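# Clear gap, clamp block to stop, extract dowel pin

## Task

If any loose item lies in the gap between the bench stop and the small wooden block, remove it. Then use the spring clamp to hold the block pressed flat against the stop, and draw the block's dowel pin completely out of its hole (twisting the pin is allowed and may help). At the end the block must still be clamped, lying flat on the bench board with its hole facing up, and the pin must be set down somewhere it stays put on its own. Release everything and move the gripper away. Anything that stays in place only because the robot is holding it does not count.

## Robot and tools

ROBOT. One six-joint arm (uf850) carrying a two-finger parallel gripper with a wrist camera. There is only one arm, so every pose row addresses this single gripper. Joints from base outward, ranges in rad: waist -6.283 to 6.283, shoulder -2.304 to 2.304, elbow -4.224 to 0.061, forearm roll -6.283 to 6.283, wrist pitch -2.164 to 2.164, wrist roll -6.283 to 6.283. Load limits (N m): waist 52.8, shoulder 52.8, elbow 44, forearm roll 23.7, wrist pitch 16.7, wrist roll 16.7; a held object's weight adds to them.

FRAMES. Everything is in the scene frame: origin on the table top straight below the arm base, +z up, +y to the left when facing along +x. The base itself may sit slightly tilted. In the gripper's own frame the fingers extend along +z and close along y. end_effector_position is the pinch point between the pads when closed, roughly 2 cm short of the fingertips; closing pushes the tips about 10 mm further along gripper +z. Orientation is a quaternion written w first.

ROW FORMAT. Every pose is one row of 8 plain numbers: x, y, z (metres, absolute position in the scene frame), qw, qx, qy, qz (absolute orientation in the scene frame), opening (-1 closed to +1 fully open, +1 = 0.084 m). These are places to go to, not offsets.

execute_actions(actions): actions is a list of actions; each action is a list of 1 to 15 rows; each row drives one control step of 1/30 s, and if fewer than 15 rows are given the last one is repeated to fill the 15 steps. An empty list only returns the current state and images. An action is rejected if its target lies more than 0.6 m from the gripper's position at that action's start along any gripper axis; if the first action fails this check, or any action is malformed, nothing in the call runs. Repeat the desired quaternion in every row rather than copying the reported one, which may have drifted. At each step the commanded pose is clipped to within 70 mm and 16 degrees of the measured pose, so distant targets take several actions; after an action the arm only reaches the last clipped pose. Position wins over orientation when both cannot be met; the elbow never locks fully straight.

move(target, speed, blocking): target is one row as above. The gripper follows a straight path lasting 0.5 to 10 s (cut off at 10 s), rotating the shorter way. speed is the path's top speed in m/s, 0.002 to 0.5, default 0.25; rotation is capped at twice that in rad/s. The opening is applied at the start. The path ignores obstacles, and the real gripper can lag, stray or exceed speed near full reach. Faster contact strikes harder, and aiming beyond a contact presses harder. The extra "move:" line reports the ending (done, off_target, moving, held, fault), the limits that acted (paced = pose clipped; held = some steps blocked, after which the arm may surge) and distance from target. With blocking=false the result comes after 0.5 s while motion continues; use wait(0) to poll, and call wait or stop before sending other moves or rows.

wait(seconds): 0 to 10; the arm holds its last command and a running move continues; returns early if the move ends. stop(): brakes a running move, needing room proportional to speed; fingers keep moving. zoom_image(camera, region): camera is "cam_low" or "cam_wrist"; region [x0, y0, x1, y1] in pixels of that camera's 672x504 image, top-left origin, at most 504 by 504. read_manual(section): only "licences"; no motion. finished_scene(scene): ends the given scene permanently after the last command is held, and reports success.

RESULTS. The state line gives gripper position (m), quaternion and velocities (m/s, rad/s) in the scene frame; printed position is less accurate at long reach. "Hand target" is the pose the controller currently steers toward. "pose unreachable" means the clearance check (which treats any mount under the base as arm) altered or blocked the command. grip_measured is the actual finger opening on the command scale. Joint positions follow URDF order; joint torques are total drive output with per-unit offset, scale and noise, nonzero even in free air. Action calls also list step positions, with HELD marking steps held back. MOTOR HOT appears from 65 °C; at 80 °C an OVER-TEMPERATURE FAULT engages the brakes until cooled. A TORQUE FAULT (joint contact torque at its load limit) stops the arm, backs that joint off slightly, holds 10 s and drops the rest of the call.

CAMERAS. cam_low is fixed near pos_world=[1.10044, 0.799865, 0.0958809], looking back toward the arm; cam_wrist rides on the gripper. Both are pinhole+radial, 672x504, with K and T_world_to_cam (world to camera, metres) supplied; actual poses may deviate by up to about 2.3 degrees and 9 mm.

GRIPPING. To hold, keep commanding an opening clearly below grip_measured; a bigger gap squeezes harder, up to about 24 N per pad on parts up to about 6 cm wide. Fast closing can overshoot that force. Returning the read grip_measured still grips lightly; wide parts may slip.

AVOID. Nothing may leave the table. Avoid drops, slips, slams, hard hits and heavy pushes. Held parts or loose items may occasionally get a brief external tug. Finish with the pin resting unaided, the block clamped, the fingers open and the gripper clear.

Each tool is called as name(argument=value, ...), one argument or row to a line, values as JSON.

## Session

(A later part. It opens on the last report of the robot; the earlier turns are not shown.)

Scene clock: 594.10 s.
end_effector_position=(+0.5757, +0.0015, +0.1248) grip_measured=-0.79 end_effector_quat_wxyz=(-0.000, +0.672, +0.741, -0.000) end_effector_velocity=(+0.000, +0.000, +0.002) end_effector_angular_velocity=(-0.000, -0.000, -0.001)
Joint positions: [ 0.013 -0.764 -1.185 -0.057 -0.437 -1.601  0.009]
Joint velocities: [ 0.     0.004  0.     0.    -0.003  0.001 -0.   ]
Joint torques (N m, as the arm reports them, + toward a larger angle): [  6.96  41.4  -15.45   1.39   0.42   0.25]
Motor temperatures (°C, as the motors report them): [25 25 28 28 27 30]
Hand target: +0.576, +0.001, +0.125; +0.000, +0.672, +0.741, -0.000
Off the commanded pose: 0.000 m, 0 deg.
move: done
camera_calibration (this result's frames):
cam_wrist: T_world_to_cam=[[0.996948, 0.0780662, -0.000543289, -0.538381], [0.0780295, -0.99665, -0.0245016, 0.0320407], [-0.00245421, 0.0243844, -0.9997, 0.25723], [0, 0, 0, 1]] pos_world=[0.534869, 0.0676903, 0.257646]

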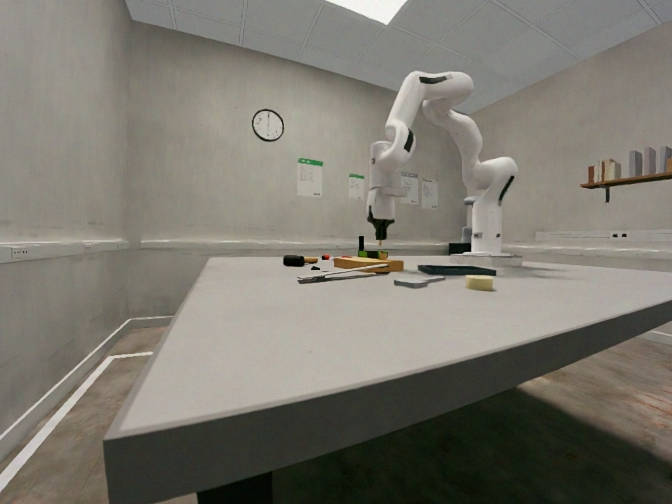

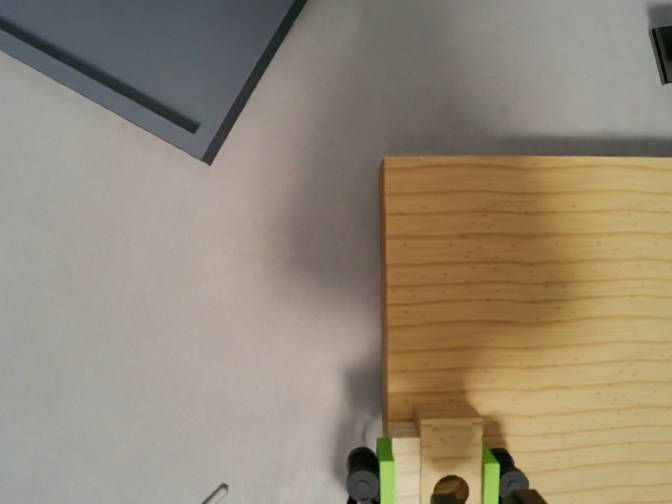

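move(
  target=[0.45, 0.185, 0.09, 0, 0.67172, 0.7408, 0, -1],
  speed=0.3,
)

move(
  target=[0.45, 0.185, 0.053, 0, 0.67172, 0.7408, 0, -1],
  speed=0.1,
)

zoom_image(
  camera="cam_low",
  region=[410, 235, 500, 285],
)

Scene clock: 609.60 s.
end_effector_position=(+0.4504, +0.1858, +0.0895) grip_measured=-0.79 end_effector_quat_wxyz=(-0.001, +0.672, +0.741, +0.001) end_effector_velocity=(-0.001, +0.002, -0.000) end_effector_angular_velocity=(-0.005, -0.002, -0.000)
Joint positions: [ 0.397 -0.702 -0.929 -0.057 -0.249 -1.213  0.009]
Joint velocities: [ 0.008 -0.001  0.001 -0.023  0.     0.03   0.   ]
Joint torques (N m, as the arm reports them, + toward a larger angle): [  4.73  36.33 -13.48   0.86   0.41   0.25]
Motor temperatures (°C, as the motors report them): [25 25 28 28 27 30]
Hand target: +0.450, +0.186, +0.089; -0.001, +0.672, +0.741, +0.001
Off the commanded pose: 0.001 m, 0 deg.
move: done
camera_calibration (this result's frames):
cam_wrist: T_world_to_cam=[[0.996945, 0.0781071, -0.00058601, -0.427865], [0.078063, -0.996585, -0.0269294, 0.22485], [-0.00268738, 0.0268013, -0.999637, 0.216844], [0, 0, 0, 1]] pos_world=[0.409588, 0.25169, 0.22257]

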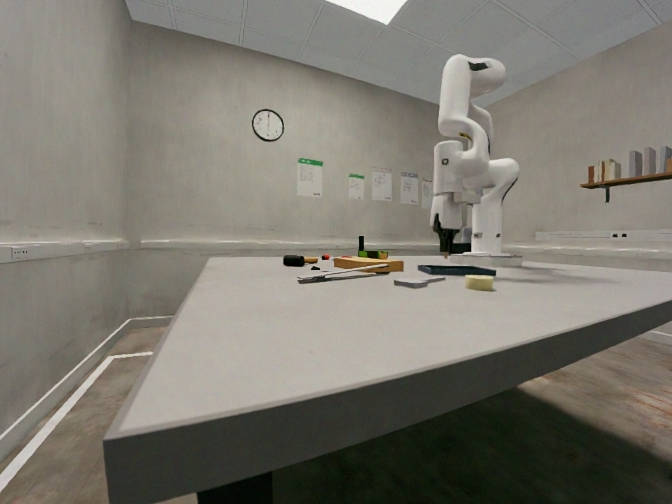

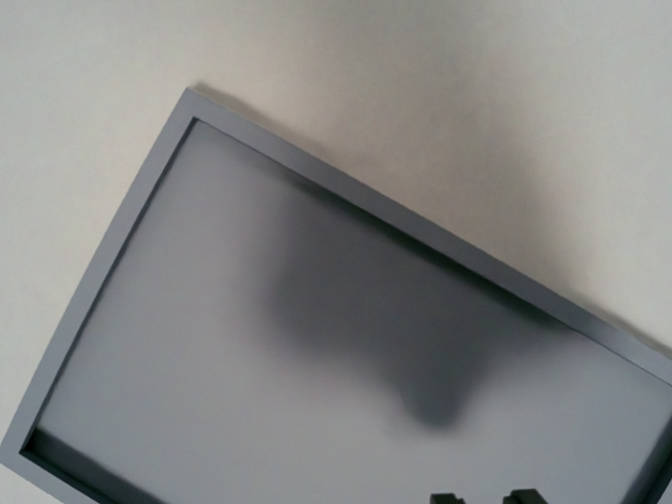

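Scene clock: 610.50 s.
end_effector_position=(+0.4502, +0.1851, +0.0532) grip_measured=-0.79 end_effector_quat_wxyz=(-0.000, +0.672, +0.741, +0.000) end_effector_velocity=(-0.000, +0.000, -0.002) end_effector_angular_velocity=(-0.001, -0.000, -0.001)
Joint positions: [ 0.395 -0.784 -0.947 -0.089 -0.186 -1.183  0.009]
Joint velocities: [ 0.    -0.005 -0.001 -0.006  0.003  0.007 -0.   ]
Joint torques (N m, as the arm reports them, + toward a larger angle): [  3.22  41.44 -12.35   0.3    0.75   0.15]
Motor temperatures (°C, as the motors report them): [25 25 28 28 27 30]
Hand target: +0.450, +0.185, +0.053; +0.000, +0.672, +0.741, +0.000
Off the commanded pose: 0.000 m, 0 deg.
move: done
camera_calibration (this result's frames):
cam_wrist: T_world_to_cam=[[0.996947, 0.0780817, -0.000276625, -0.427627], [0.0780512, -0.996644, -0.0246611, 0.223063], [-0.00220128, 0.0245642, -0.999696, 0.180692], [0, 0, 0, 1]] pos_world=[0.409309, 0.251266, 0.18602]

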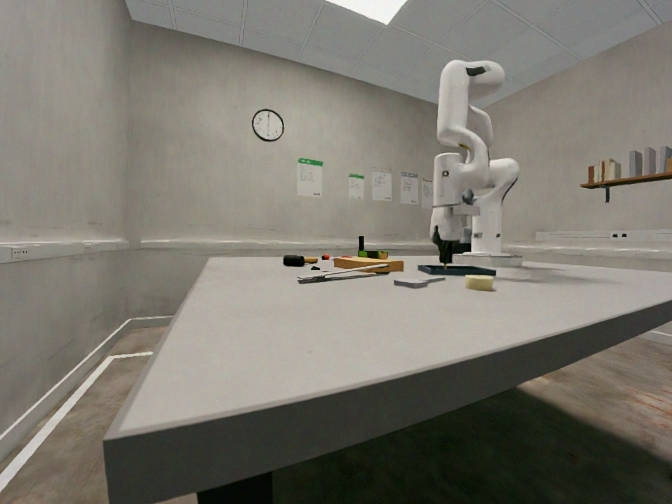

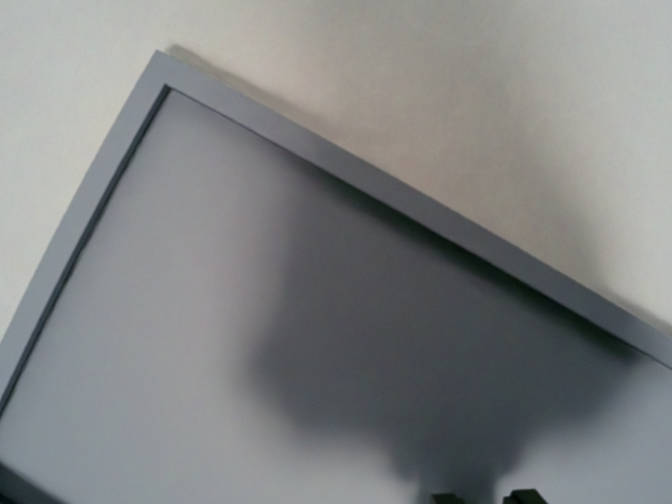

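Region (410, 235, 500, 285) of cam_low's 672x504 image, scaled by 5.600, with more detail than that image has.

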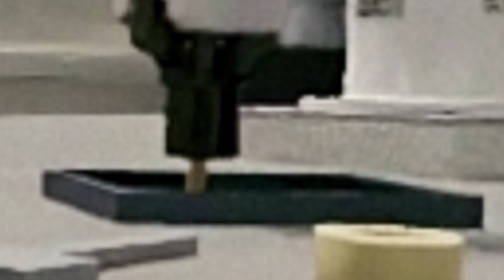

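execute_actions(
  actions=[
    [[0.45,0.185,0.0525,0,0.67172,0.7408,0,-1],[0.45,0.185,0.052,0,0.67172,0.7408,0,-1],[0.45,0.185,0.0515,0,0.67172,0.7408,0,-1],[0.45,0.185,0.051,0,0.67172,0.7408,0,-1],[0.45,0.185,0.0505,0,0.67172,0.7408,0,-1],[0.45,0.185,0.05,0,0.67172,0.7408,0,-1],[0.45,0.185,0.0495,0,0.67172,0.7408,0,-1],[0.45,0.185,0.049,0,0.67172,0.7408,0,-1],[0.45,0.185,0.0485,0,0.67172,0.7408,0,-1],[0.45,0.185,0.048,0,0.67172,0.7408,0,-1]],
  ],
)

Scene clock: 626.37 s.
end_effector_position=(+0.4500, +0.1850, +0.0484) grip_measured=-0.79 end_effector_quat_wxyz=(-0.000, +0.672, +0.741, -0.000) end_effector_velocity=(+0.000, +0.000, -0.004) end_effector_angular_velocity=(+0.000, -0.001, +0.001)
Joint positions: [ 0.395 -0.795 -0.95  -0.093 -0.178 -1.179  0.009]
Joint velocities: [-0.    -0.009 -0.003 -0.005  0.007  0.003  0.   ]
Joint torques (N m, as the arm reports them, + toward a larger angle): [  4.5   39.62 -11.48   1.16   0.44   0.21]
Motor temperatures (°C, as the motors report them): [25 25 28 28 27 30]
Hand target: +0.450, +0.185, +0.048; -0.000, +0.672, +0.741, +0.000
Off the commanded pose: 0.000 m, 0 deg.
Step readings (end_effector_position):
0: (+0.4502, +0.1851, +0.0529)
1: (+0.4502, +0.1851, +0.0529)
2: (+0.4502, +0.1851, +0.0528)
4: (+0.4501, +0.1850, +0.0524)
8: (+0.4500, +0.1850, +0.0509)
15: end_effector_position above
camera_calibration (this result's frames):
cam_wrist: T_world_to_cam=[[0.996946, 0.0780884, -0.000530753, -0.427366], [0.078052, -0.996648, -0.0245161, 0.222853], [-0.0024434, 0.0243998, -0.999699, 0.176033], [0, 0, 0, 1]] pos_world=[0.409097, 0.251183, 0.181217]

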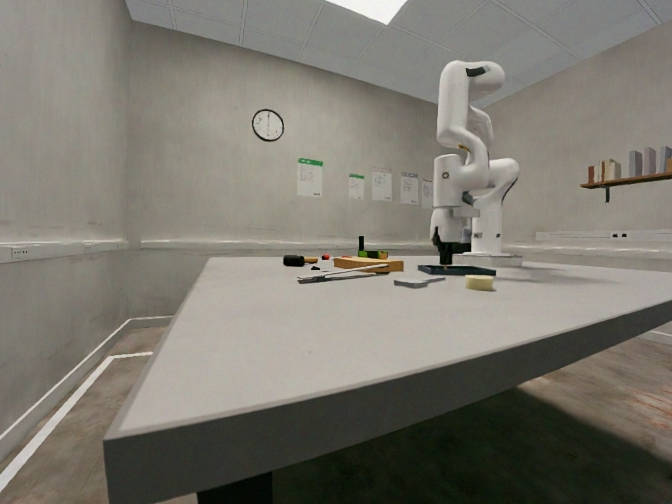

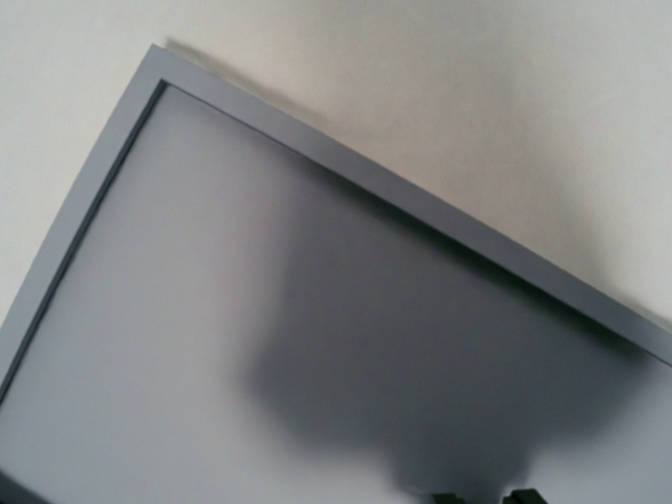

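execute_actions(
  actions=[
    [[0.45,0.185,0.0476,0,0.67172,0.7408,0,-1],[0.45,0.185,0.0472,0,0.67172,0.7408,0,-1],[0.45,0.185,0.0468,0,0.67172,0.7408,0,-1],[0.45,0.185,0.0464,0,0.67172,0.7408,0,-1],[0.45,0.185,0.046,0,0.67172,0.7408,0,-1]],
  ],
)

Scene clock: 631.93 s.
end_effector_position=(+0.4505, +0.1852, +0.0468) grip_measured=-0.79 end_effector_quat_wxyz=(+0.000, +0.672, +0.741, +0.000) end_effector_velocity=(+0.000, +0.000, -0.001) end_effector_angular_velocity=(+0.001, -0.001, +0.001)
Joint positions: [ 0.395 -0.799 -0.952 -0.095 -0.176 -1.176  0.009]
Joint velocities: [ 0.    -0.002 -0.    -0.001  0.004 -0.     0.   ]
Joint torques (N m, as the arm reports them, + toward a larger angle): [ 4.69 20.37 -8.   -0.37  3.02  0.26]
Motor temperatures (°C, as the motors report them): [25 25 28 28 27 30]
Hand target: +0.450, +0.185, +0.046; -0.000, +0.672, +0.741, -0.000
Off the commanded pose: 0.001 m, 0 deg.
Step readings (end_effector_position):
0: (+0.4500, +0.1850, +0.0480)
1: (+0.4500, +0.1850, +0.0480)
2: (+0.4500, +0.1850, +0.0479)
4: (+0.4500, +0.1850, +0.0476)
8: (+0.4503, +0.1851, +0.0471)
15: end_effector_position above
camera_calibration (this result's frames):
cam_wrist: T_world_to_cam=[[0.996948, 0.0780702, 0.000103468, -0.427956], [0.0780492, -0.996647, -0.0245594, 0.222986], [-0.00181424, 0.0244926, -0.999698, 0.174167], [0, 0, 0, 1]] pos_world=[0.409561, 0.251383, 0.179636]

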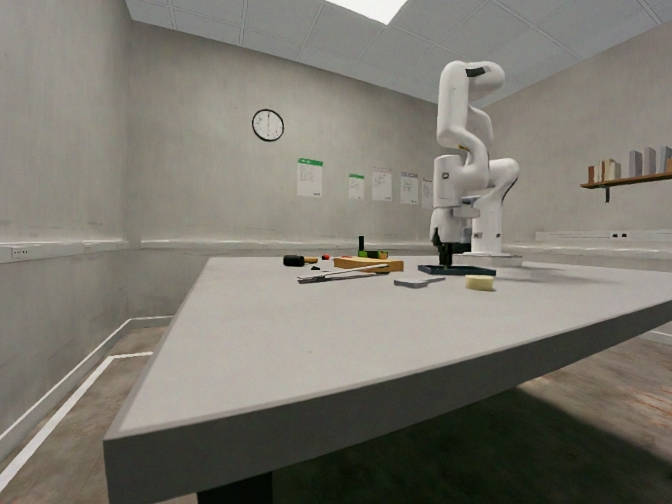

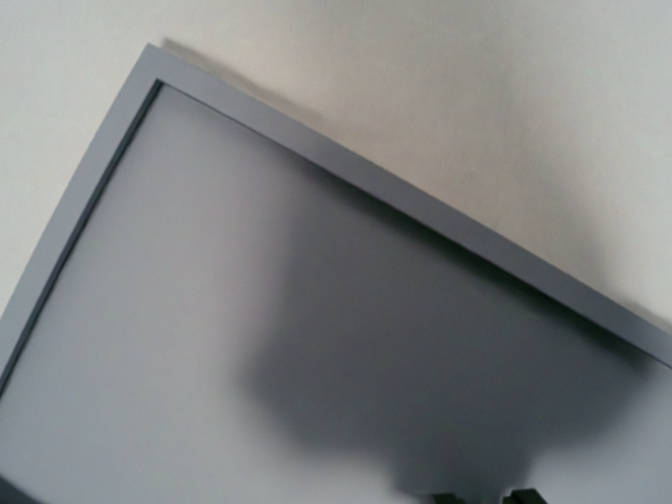

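The pin has touched down, so I'll ease off the pressure.

execute_actions(
  actions=[
    [[0.45,0.185,0.0475,0,0.67172,0.7408,0,-1]],
  ],
)

Scene clock: 636.23 s.
end_effector_position=(+0.4490, +0.1846, +0.0467) grip_measured=-0.79 end_effector_quat_wxyz=(-0.000, +0.672, +0.741, -0.001) end_effector_velocity=(-0.001, -0.000, +0.001) end_effector_angular_velocity=(-0.002, +0.003, -0.003)
Joint positions: [ 0.395 -0.798 -0.949 -0.094 -0.177 -1.177  0.009]
Joint velocities: [ 0.     0.002  0.001  0.001 -0.005  0.002 -0.   ]
Joint torques (N m, as the arm reports them, + toward a larger angle): [  5.49  36.95 -10.07   0.58   0.15   0.26]
Motor temperatures (°C, as the motors report them): [25 25 28 28 27 30]
Hand target: +0.450, +0.185, +0.047; +0.000, +0.672, +0.741, +0.000
Off the commanded pose: 0.001 m, 0 deg.
Step readings (end_effector_position):
0: (+0.4500, +0.1850, +0.0460)
1: (+0.4500, +0.1850, +0.0461)
2: (+0.4500, +0.1850, +0.0462)
4: (+0.4498, +0.1849, +0.0463)
8: (+0.4496, +0.1849, +0.0465)
15: end_effector_position above
camera_calibration (this result's frames):
cam_wrist: T_world_to_cam=[[0.996943, 0.0780852, -0.00252691, -0.426234], [0.0780033, -0.996669, -0.0238011, 0.222466], [-0.00437701, 0.0235313, -0.999714, 0.175444], [0, 0, 0, 1]] pos_world=[0.408346, 0.250879, 0.179611]

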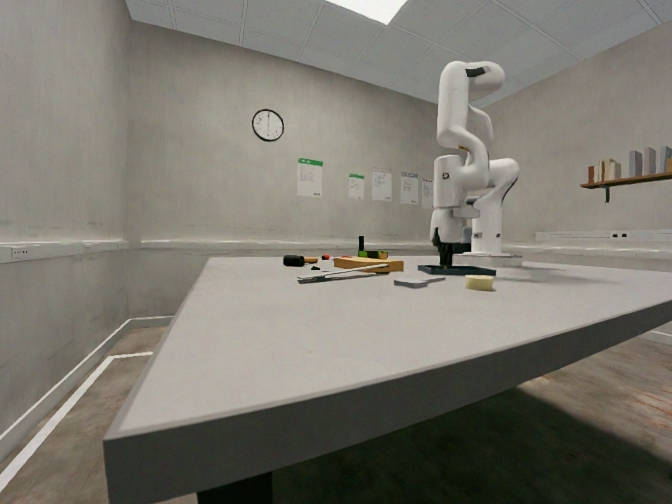

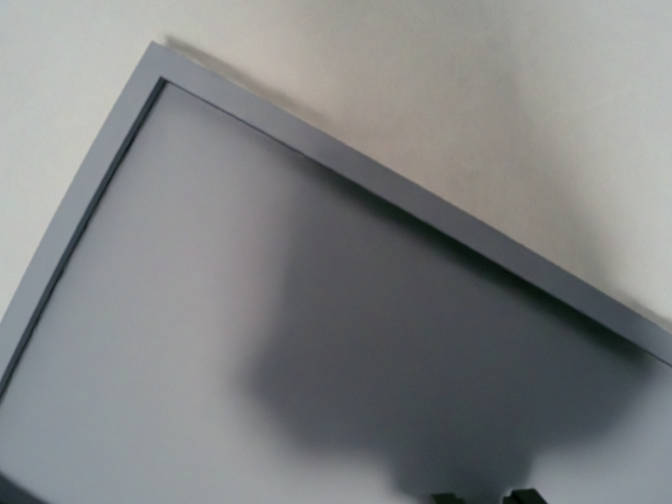

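execute_actions(
  actions=[
    [[0.45,0.185,0.047,0,0.67172,0.7408,0,-0.9],[0.45,0.185,0.047,0,0.67172,0.7408,0,-0.85],[0.45,0.185,0.047,0,0.67172,0.7408,0,-0.82],[0.45,0.185,0.047,0,0.67172,0.7408,0,-0.8],[0.45,0.185,0.047,0,0.67172,0.7408,0,-0.79],[0.45,0.185,0.047,0,0.67172,0.7408,0,-0.78],[0.45,0.185,0.047,0,0.67172,0.7408,0,-0.77],[0.45,0.185,0.047,0,0.67172,0.7408,0,-0.76],[0.45,0.185,0.047,0,0.67172,0.7408,0,-0.75],[0.45,0.185,0.047,0,0.67172,0.7408,0,-0.73],[0.45,0.185,0.047,0,0.67172,0.7408,0,-0.7],[0.45,0.185,0.047,0,0.67172,0.7408,0,-0.65],[0.45,0.185,0.047,0,0.67172,0.7408,0,-0.55],[0.45,0.185,0.047,0,0.67172,0.7408,0,-0.45],[0.45,0.185,0.047,0,0.67172,0.7408,0,-0.35]],
  ],
)

move(
  target=[0.45, 0.185, 0.11, 0, 0.67172, 0.7408, 0, -0.35],
  speed=0.2,
)

zoom_image(
  camera="cam_low",
  region=[350, 235, 500, 285],
)

Scene clock: 653.37 s.
end_effector_position=(+0.4500, +0.1850, +0.0470) grip_measured=-0.50 end_effector_quat_wxyz=(-0.000, +0.672, +0.741, +0.000) end_effector_velocity=(+0.000, +0.000, -0.000) end_effector_angular_velocity=(+0.000, -0.000, +0.000)
Joint positions: [ 0.395 -0.798 -0.951 -0.094 -0.176 -1.177  0.022]
Joint velocities: [ 0.    -0.    -0.     0.     0.001 -0.     0.121]
Joint torques (N m, as the arm reports them, + toward a larger angle): [  3.78  40.25 -12.52  -0.23   0.56   0.18]
Motor temperatures (°C, as the motors report them): [25 25 28 28 27 30]
Hand target: +0.450, +0.185, +0.047; -0.000, +0.672, +0.741, +0.000
Off the commanded pose: 0.000 m, 0 deg.
Step readings (end_effector_position):
0: (+0.4500, +0.1850, +0.0475)
1: (+0.4500, +0.1850, +0.0475)
2: (+0.4500, +0.1850, +0.0474)
4: (+0.4500, +0.1850, +0.0472)
8: (+0.4500, +0.1850, +0.0471)
15: end_effector_position above
camera_calibration (this result's frames):
cam_wrist: T_world_to_cam=[[0.996948, 0.0780728, -0.000416046, -0.427392], [0.0780391, -0.996649, -0.0245188, 0.222833], [-0.0023289, 0.0244115, -0.999699, 0.174628], [0, 0, 0, 1]] pos_world=[0.409105, 0.251191, 0.179862]

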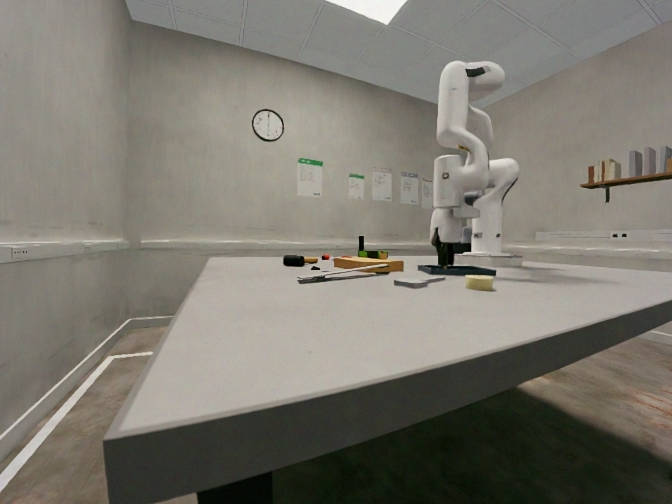

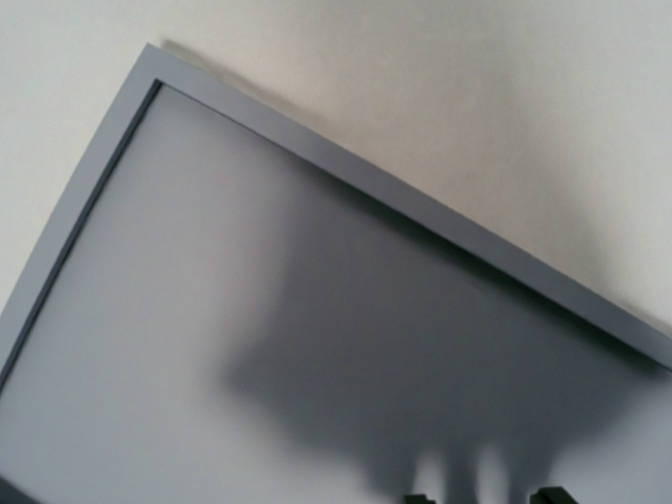

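Scene clock: 654.30 s.
end_effector_position=(+0.4496, +0.1848, +0.1098) grip_measured=-0.37 end_effector_quat_wxyz=(-0.000, +0.672, +0.741, -0.000) end_effector_velocity=(+0.000, -0.000, +0.003) end_effector_angular_velocity=(+0.000, -0.000, +0.001)
Joint positions: [ 0.397 -0.656 -0.918 -0.058 -0.286 -1.212  0.028]
Joint velocities: [-0.     0.006  0.001  0.001 -0.005 -0.002  0.   ]
Joint torques (N m, as the arm reports them, + toward a larger angle): [  3.73  38.17 -13.04   0.49   0.5    0.2 ]
Motor temperatures (°C, as the motors report them): [25 25 28 28 27 30]
Hand target: +0.450, +0.185, +0.110; +0.000, +0.672, +0.741, -0.000
Off the commanded pose: 0.000 m, 0 deg.
move: done
camera_calibration (this result's frames):
cam_wrist: T_world_to_cam=[[0.996948, 0.0780627, -0.000671895, -0.426947], [0.0780232, -0.996653, -0.0243821, 0.224238], [-0.00257298, 0.0242553, -0.999702, 0.237533], [0, 0, 0, 1]] pos_world=[0.40876, 0.251055, 0.242643]

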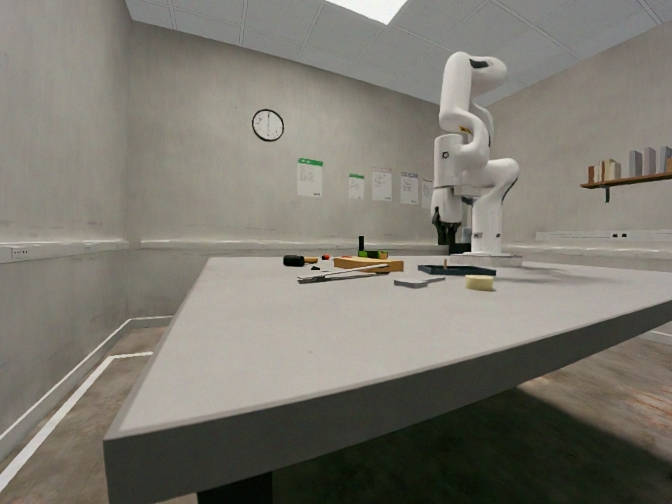

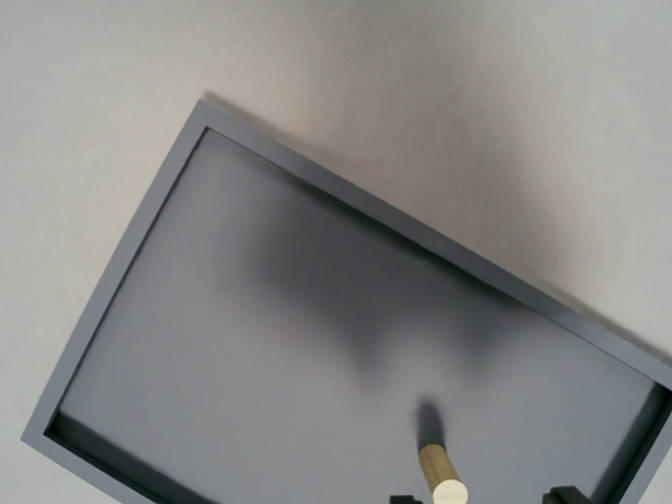

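Region (350, 235, 500, 285) of cam_low's 672x504 image, scaled by 3.360, with more detail than that image has.

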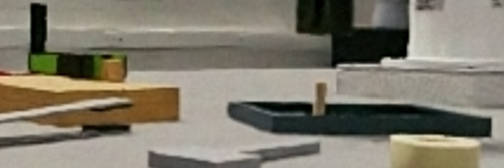

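move(
  target=[0.595, 0.023, 0.142, 0.28349, 0.62059, 0.68441, -0.25705, -1],
  speed=0.4,
)

Scene clock: 673.20 s.
end_effector_position=(+0.5949, +0.0226, +0.1429) grip_measured=-1.00 end_effector_quat_wxyz=(+0.285, +0.621, +0.684, -0.256) end_effector_velocity=(+0.001, -0.002, -0.000) end_effector_angular_velocity=(-0.009, -0.001, -0.000)
Joint positions: [ 0.33  -0.934 -1.327 -1.022 -0.965 -0.487  0.   ]
Joint velocities: [-0.001 -0.006 -0.005 -0.006 -0.008  0.003  0.   ]
Joint torques (N m, as the arm reports them, + toward a larger angle): [  3.45  46.48 -14.79   0.16  -0.84   0.3 ]
Motor temperatures (°C, as the motors report them): [25 25 28 28 27 30]
Hand target: +0.595, +0.022, +0.143; +0.285, +0.621, +0.684, -0.256
Off the commanded pose: 0.001 m, 0 deg.
move: done
camera_calibration (this result's frames):
cam_wrist: T_world_to_cam=[[0.996374, 0.0832749, 0.0174137, -0.561451], [0.0482876, -0.72207, 0.690133, -0.0386009], [0.0700447, -0.68679, -0.723473, 0.208323], [0, 0, 0, 1]] pos_world=[0.546688, 0.161956, 0.187133]

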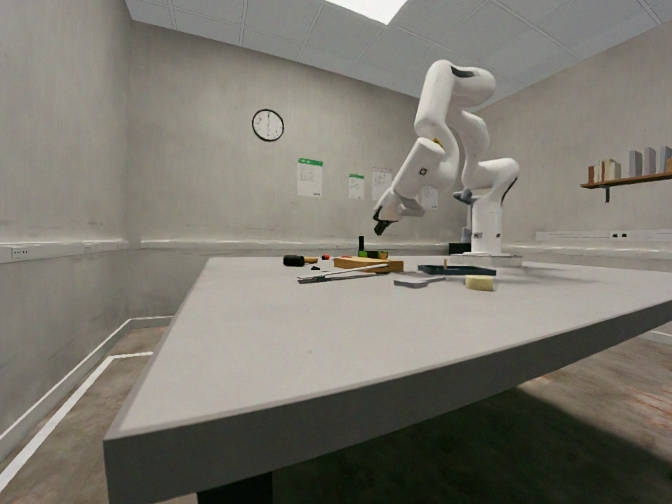

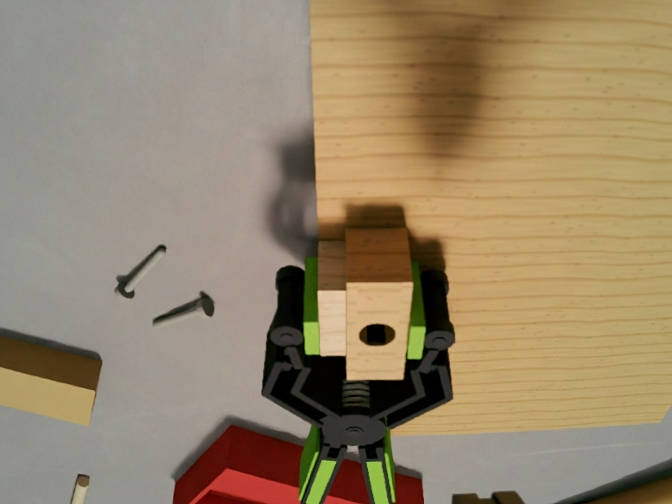

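zoom_image(
  camera="cam_wrist",
  region=[280, 210, 470, 400],
)

Region (280, 210, 470, 400) of cam_wrist's 672x504 image, scaled by 2.653, with more detail than that image has.

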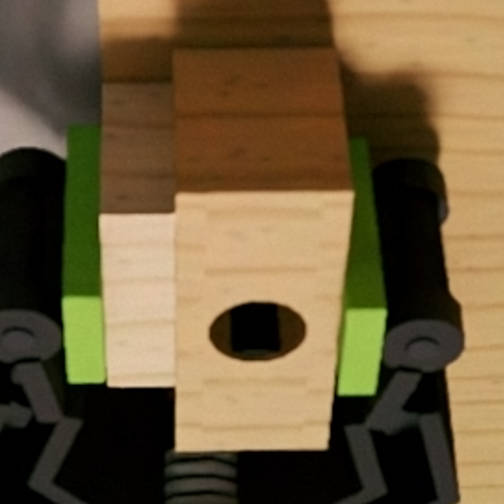

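zoom_image(
  camera="cam_low",
  region=[345, 235, 400, 270],
)

Region (345, 235, 400, 270) of cam_low's 672x504 image, scaled by 9.164, with more detail than that image has; it fills the top 321 rows of this view, and the rest is white.

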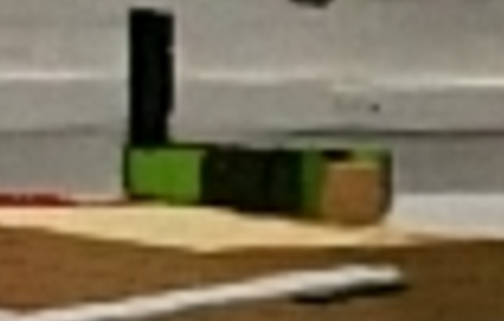

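move(
  target=[0.605, -0.05, 0.17, 0, 0.67172, 0.7408, 0, -1],
  speed=0.5,
)

zoom_image(
  camera="cam_wrist",
  region=[280, 220, 460, 400],
)

Scene clock: 693.07 s.
end_effector_position=(+0.6045, -0.0506, +0.1699) grip_measured=-1.00 end_effector_quat_wxyz=(-0.001, +0.672, +0.741, -0.002) end_effector_velocity=(-0.000, -0.001, -0.000) end_effector_angular_velocity=(+0.010, +0.006, +0.002)
Joint positions: [-0.071 -0.742 -1.285 -0.051 -0.56  -1.693  0.   ]
Joint velocities: [-0.005 -0.003 -0.006  0.018 -0.009 -0.023  0.   ]
Joint torques (N m, as the arm reports them, + toward a larger angle): [  5.64  43.38 -18.14   0.38   0.51   0.3 ]
Motor temperatures (°C, as the motors report them): [25 25 28 28 27 30]
Hand target: +0.604, -0.051, +0.170; -0.001, +0.672, +0.741, -0.001
Off the commanded pose: 0.001 m, 0 deg.
move: done
camera_calibration (this result's frames):
cam_wrist: T_world_to_cam=[[0.996935, 0.0781499, -0.0037447, -0.562372], [0.0780426, -0.996679, -0.0232295, -0.0212171], [-0.00554765, 0.022866, -0.999723, 0.305461], [0, 0, 0, 1]] pos_world=[0.563999, 0.015818, 0.302778]

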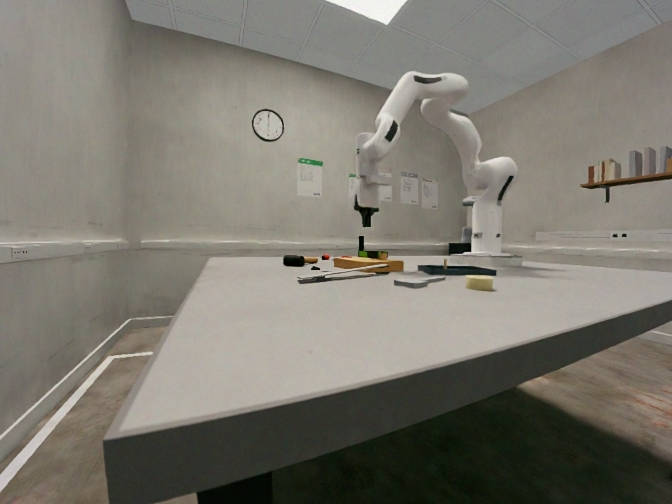

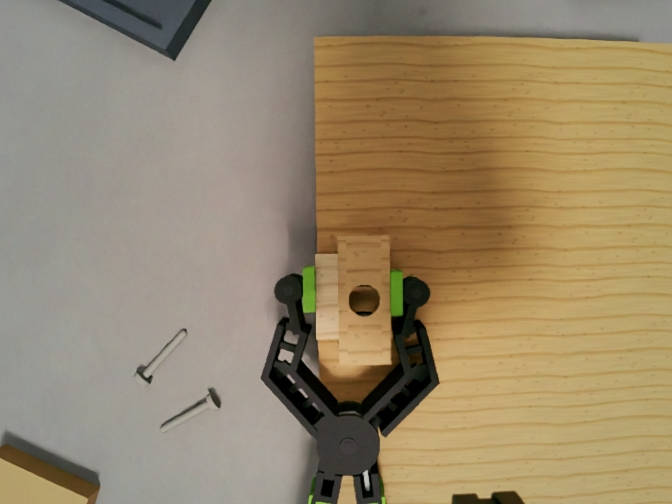

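Region (280, 220, 460, 400) of cam_wrist's 672x504 image, scaled by 2.800, with more detail than that image has.

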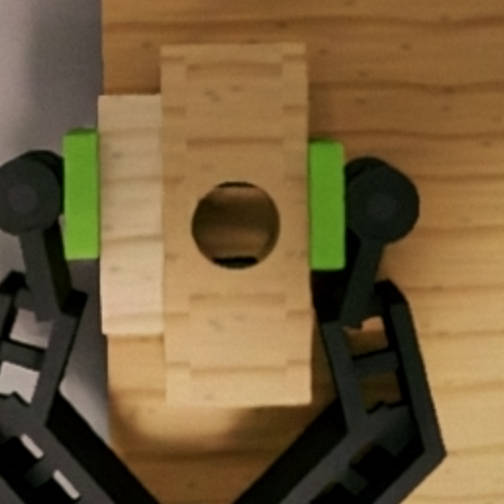

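move(
  target=[0.5735, -0.0005, 0.084, 0, 0.67172, 0.7408, 0, -1],
  speed=0.2,
)

zoom_image(
  camera="cam_low",
  region=[365, 240, 400, 265],
)

Scene clock: 718.37 s.
end_effector_position=(+0.5742, -0.0004, +0.0840) grip_measured=-1.00 end_effector_quat_wxyz=(-0.000, +0.672, +0.741, +0.000) end_effector_velocity=(-0.001, +0.001, -0.002) end_effector_angular_velocity=(-0.001, +0.001, +0.001)
Joint positions: [ 0.008 -0.838 -1.192 -0.065 -0.37  -1.597  0.   ]
Joint velocities: [ 0.002 -0.003  0.001 -0.003  0.003  0.004  0.   ]
Joint torques (N m, as the arm reports them, + toward a larger angle): [  4.24  46.09 -15.98   0.63   0.23   0.17]
Motor temperatures (°C, as the motors report them): [25 25 28 28 27 30]
Hand target: +0.574, -0.000, +0.084; -0.000, +0.672, +0.741, +0.000
Off the commanded pose: 0.001 m, 0 deg.
move: done
camera_calibration (this result's frames):
cam_wrist: T_world_to_cam=[[0.996946, 0.0780959, -0.0000234307, -0.536775], [0.0780708, -0.996633, -0.0250373, 0.0292662], [-0.00197866, 0.024959, -0.999687, 0.216217], [0, 0, 0, 1]] pos_world=[0.533279, 0.0656911, 0.21687]

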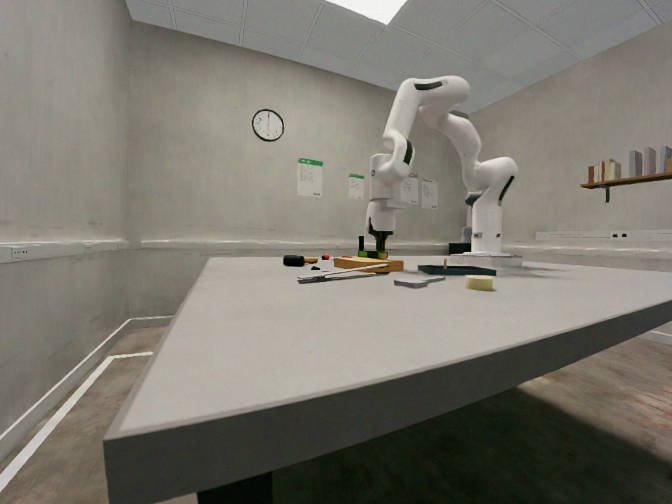

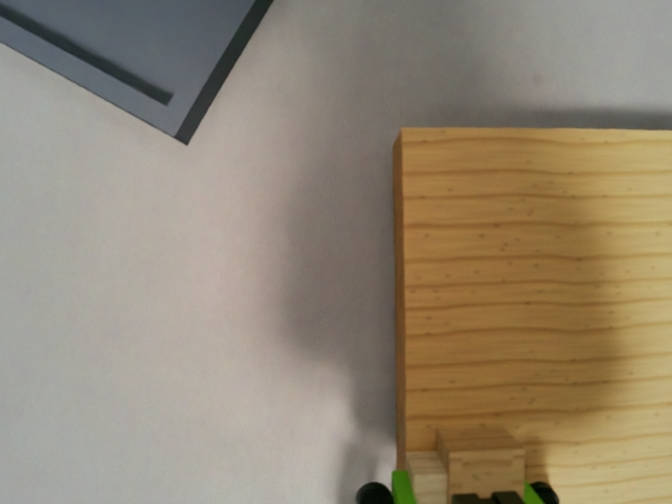

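Region (365, 240, 400, 265) of cam_low's 672x504 image, scaled by 14.400, with more detail than that image has; it fills the top 360 rows of this view, and the rest is white.

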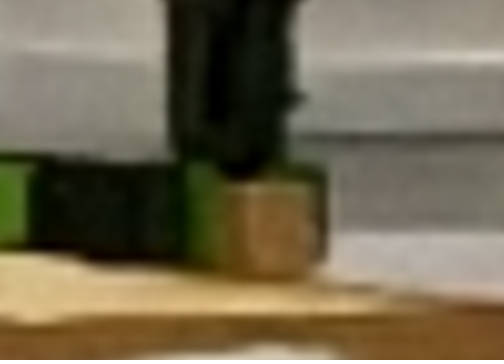

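execute_actions(
  actions=[],
)

Scene clock: 744.67 s.
end_effector_position=(+0.5740, -0.0003, +0.0837) grip_measured=-1.00 end_effector_quat_wxyz=(-0.000, +0.672, +0.741, +0.000) end_effector_velocity=(-0.000, +0.000, -0.000) end_effector_angular_velocity=(-0.000, +0.000, +0.000)
Joint positions: [ 0.008 -0.838 -1.192 -0.065 -0.37  -1.597  0.   ]
Joint velocities: [ 0. -0. -0. -0. -0. -0.  0.]
Joint torques (N m, as the arm reports them, + toward a larger angle): [  4.42  44.87 -14.88   0.65   0.42   0.53]
Motor temperatures (°C, as the motors report them): [25 25 28 28 27 30]
Hand target: +0.574, -0.000, +0.084; -0.000, +0.672, +0.741, +0.000
Off the commanded pose: 0.001 m, 0 deg.
camera_calibration (this result's frames):
cam_wrist: T_world_to_cam=[[0.996939, 0.0781809, -0.000323373, -0.536581], [0.0781485, -0.996629, -0.0249736, 0.0293661], [-0.00227474, 0.0248719, -0.999688, 0.216077], [0, 0, 0, 1]] pos_world=[0.533135, 0.0658433, 0.216569]

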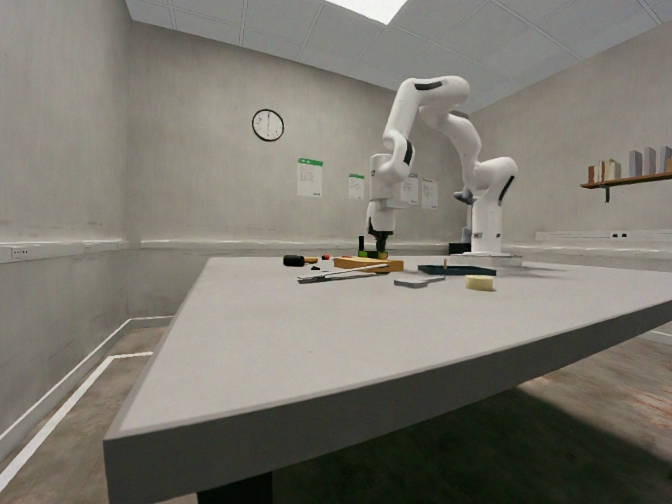

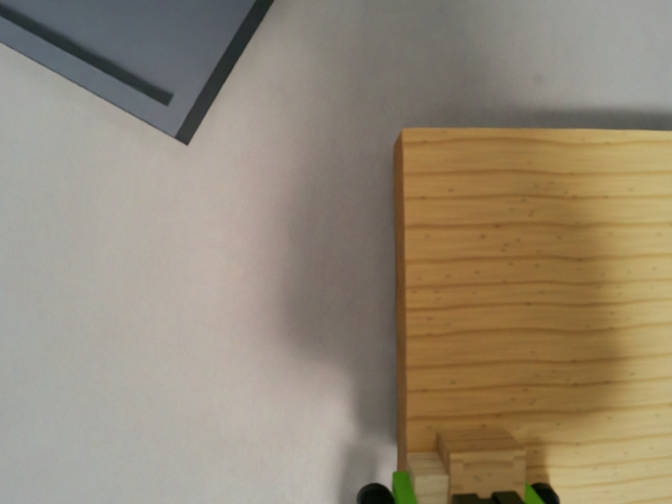

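execute_actions(
  actions=[
    [[0.5735,-0.0005,0.0835,0,0.67172,0.7408,0,-1],[0.5735,-0.0005,0.0832,0,0.67172,0.7408,0,-1],[0.5735,-0.0005,0.0829,0,0.67172,0.7408,0,-1],[0.5735,-0.0005,0.0826,0,0.67172,0.7408,0,-1],[0.5735,-0.0005,0.0823,0,0.67172,0.7408,0,-1],[0.5735,-0.0005,0.082,0,0.67172,0.7408,0,-1],[0.5735,-0.0005,0.0817,0,0.67172,0.7408,0,-1],[0.5735,-0.0005,0.0814,0,0.67172,0.7408,0,-1],[0.5735,-0.0005,0.0811,0,0.67172,0.7408,0,-1],[0.5735,-0.0005,0.081,0,0.67172,0.7408,0,-1]],
  ],
)

execute_actions(
  actions=[
    [[0.5735,-0.0005,0.0808,0,0.67172,0.7408,0,-1],[0.5735,-0.0005,0.0806,0,0.67172,0.7408,0,-1],[0.5735,-0.0005,0.0804,0,0.67172,0.7408,0,-1],[0.5735,-0.0005,0.0802,0,0.67172,0.7408,0,-1]],
  ],
)

Scene clock: 754.97 s.
end_effector_position=(+0.5735, -0.0005, +0.0812) grip_measured=-1.00 end_effector_quat_wxyz=(-0.000, +0.672, +0.741, -0.000) end_effector_velocity=(+0.000, -0.000, -0.002) end_effector_angular_velocity=(-0.000, -0.001, +0.001)
Joint positions: [ 0.008 -0.842 -1.191 -0.067 -0.365 -1.595  0.   ]
Joint velocities: [-0.    -0.004 -0.001 -0.001  0.003  0.001  0.   ]
Joint torques (N m, as the arm reports them, + toward a larger angle): [  5.65  43.56 -15.24   0.98   0.59   0.3 ]
Motor temperatures (°C, as the motors report them): [25 25 28 28 27 30]
Hand target: +0.574, -0.001, +0.081; +0.000, +0.672, +0.741, +0.000
Off the commanded pose: 0.000 m, 0 deg.
Step readings (end_effector_position):
0: (+0.5740, -0.0003, +0.0837)
1: (+0.5740, -0.0003, +0.0837)
2: (+0.5740, -0.0003, +0.0837)
4: (+0.5738, -0.0004, +0.0834)
8: (+0.5736, -0.0005, +0.0825)
15: end_effector_position above
camera_calibration (this result's frames):
cam_wrist: T_world_to_cam=[[0.996947, 0.0780778, -0.000465836, -0.536012], [0.0780429, -0.996648, -0.024524, 0.0291559], [-0.00237905, 0.0244128, -0.999699, 0.213615], [0, 0, 0, 1]] pos_world=[0.532609, 0.0656938, 0.214016]

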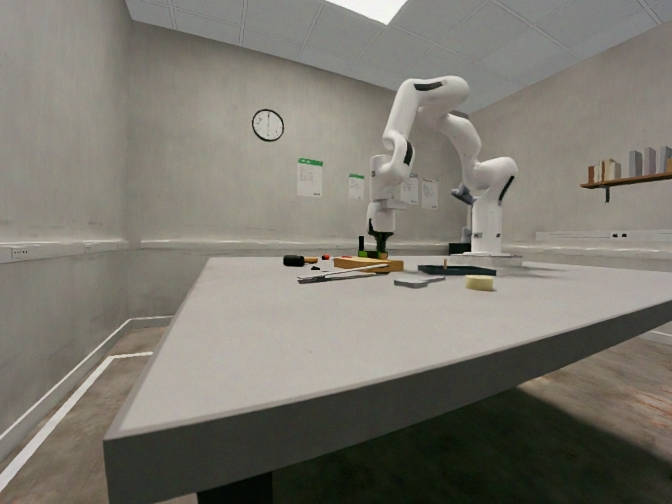

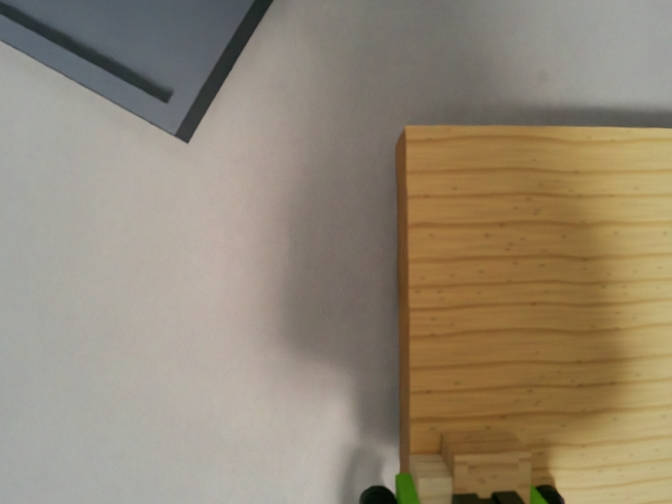

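Scene clock: 755.47 s.
end_effector_position=(+0.5735, -0.0005, +0.0802) grip_measured=-1.00 end_effector_quat_wxyz=(+0.000, +0.672, +0.741, +0.000) end_effector_velocity=(-0.000, -0.000, -0.000) end_effector_angular_velocity=(-0.000, +0.000, +0.002)
Joint positions: [ 0.008 -0.844 -1.192 -0.068 -0.364 -1.594  0.   ]
Joint velocities: [-0.    -0.    -0.    -0.     0.    -0.002  0.   ]
Joint torques (N m, as the arm reports them, + toward a larger angle): [  6.6   45.13 -15.03   0.07   0.43   0.25]
Motor temperatures (°C, as the motors report them): [25 25 28 28 27 30]
Hand target: +0.574, -0.000, +0.080; -0.000, +0.672, +0.741, +0.000
Off the commanded pose: 0.000 m, 0 deg.
Step readings (end_effector_position):
0: (+0.5735, -0.0005, +0.0812)
1: (+0.5735, -0.0005, +0.0811)
2: (+0.5735, -0.0005, +0.0811)
4: (+0.5735, -0.0005, +0.0808)
8: (+0.5735, -0.0005, +0.0804)
15: end_effector_position above
camera_calibration (this result's frames):
cam_wrist: T_world_to_cam=[[0.996947, 0.0780738, -0.000407912, -0.536028], [0.0780404, -0.996649, -0.024513, 0.0291304], [-0.00232037, 0.0244063, -0.999699, 0.212636], [0, 0, 0, 1]] pos_world=[0.532612, 0.0656929, 0.213068]

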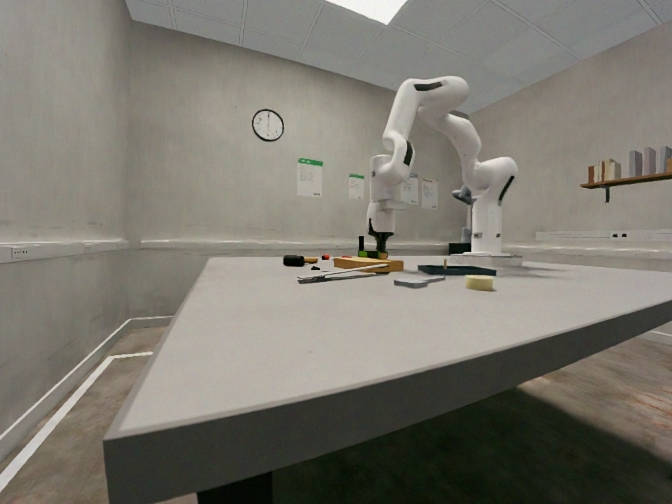

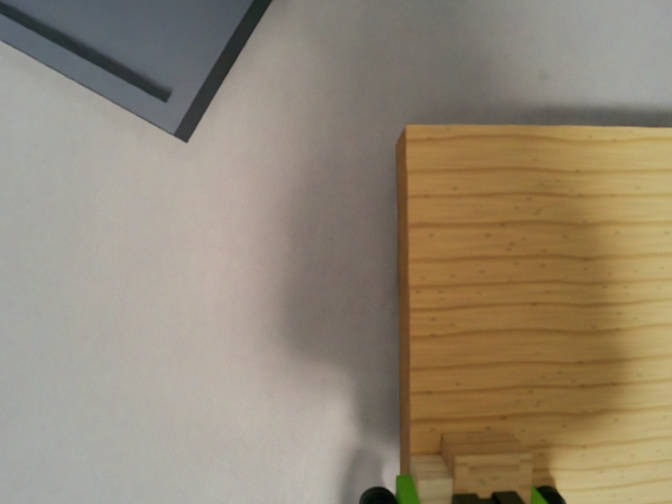

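execute_actions(
  actions=[
    [[0.5735,-0.0005,0.0800,0,0.67172,0.7408,0,-1],[0.5735,-0.0005,0.0798,0,0.67172,0.7408,0,-1],[0.5735,-0.0005,0.0796,0,0.67172,0.7408,0,-1],[0.5735,-0.0005,0.0794,0,0.67172,0.7408,0,-1]],
  ],
)

Scene clock: 760.93 s.
end_effector_position=(+0.5735, -0.0005, +0.0794) grip_measured=-1.00 end_effector_quat_wxyz=(+0.000, +0.672, +0.741, +0.000) end_effector_velocity=(+0.000, -0.000, -0.000) end_effector_angular_velocity=(-0.000, -0.000, +0.001)
Joint positions: [ 0.008 -0.846 -1.192 -0.068 -0.362 -1.594  0.   ]
Joint velocities: [-0.    -0.    -0.    -0.001  0.001 -0.     0.   ]
Joint torques (N m, as the arm reports them, + toward a larger angle): [  5.85  44.03 -15.46   0.38   0.43   0.33]
Motor temperatures (°C, as the motors report them): [25 25 28 28 27 30]
Hand target: +0.574, -0.000, +0.079; -0.000, +0.672, +0.741, +0.000
Off the commanded pose: 0.000 m, 0 deg.
Step readings (end_effector_position):
0: (+0.5735, -0.0005, +0.0802)
1: (+0.5735, -0.0005, +0.0802)
2: (+0.5735, -0.0005, +0.0802)
4: (+0.5735, -0.0005, +0.0800)
8: (+0.5735, -0.0005, +0.0796)
15: end_effector_position above
camera_calibration (this result's frames):
cam_wrist: T_world_to_cam=[[0.996947, 0.0780741, -0.000412664, -0.536026], [0.0780406, -0.996649, -0.0245129, 0.0291107], [-0.0023251, 0.0244059, -0.999699, 0.211836], [0, 0, 0, 1]] pos_world=[0.53261, 0.0656928, 0.212265]

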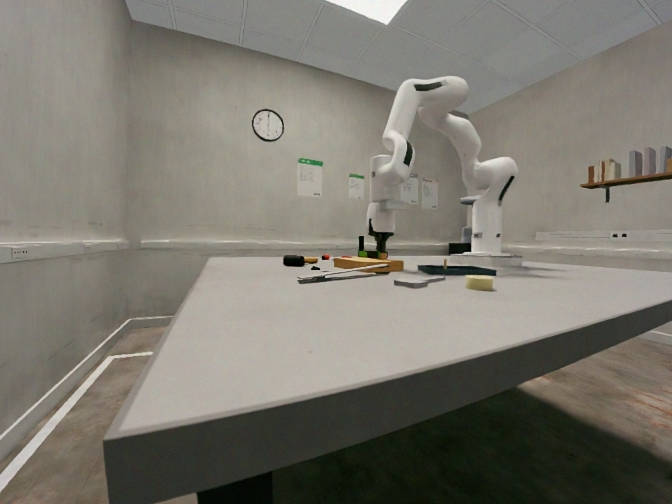

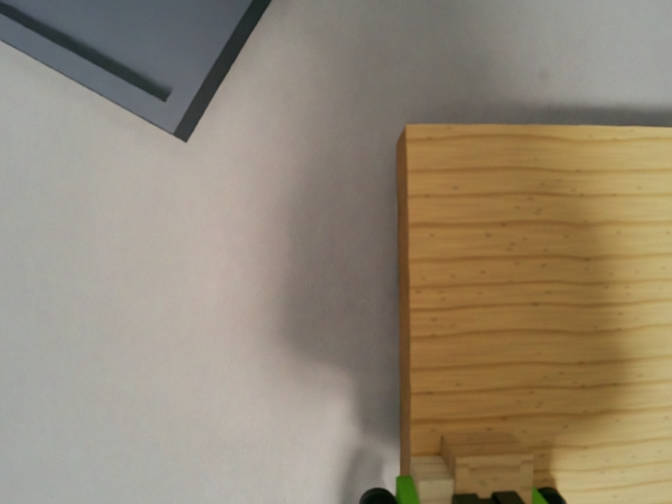

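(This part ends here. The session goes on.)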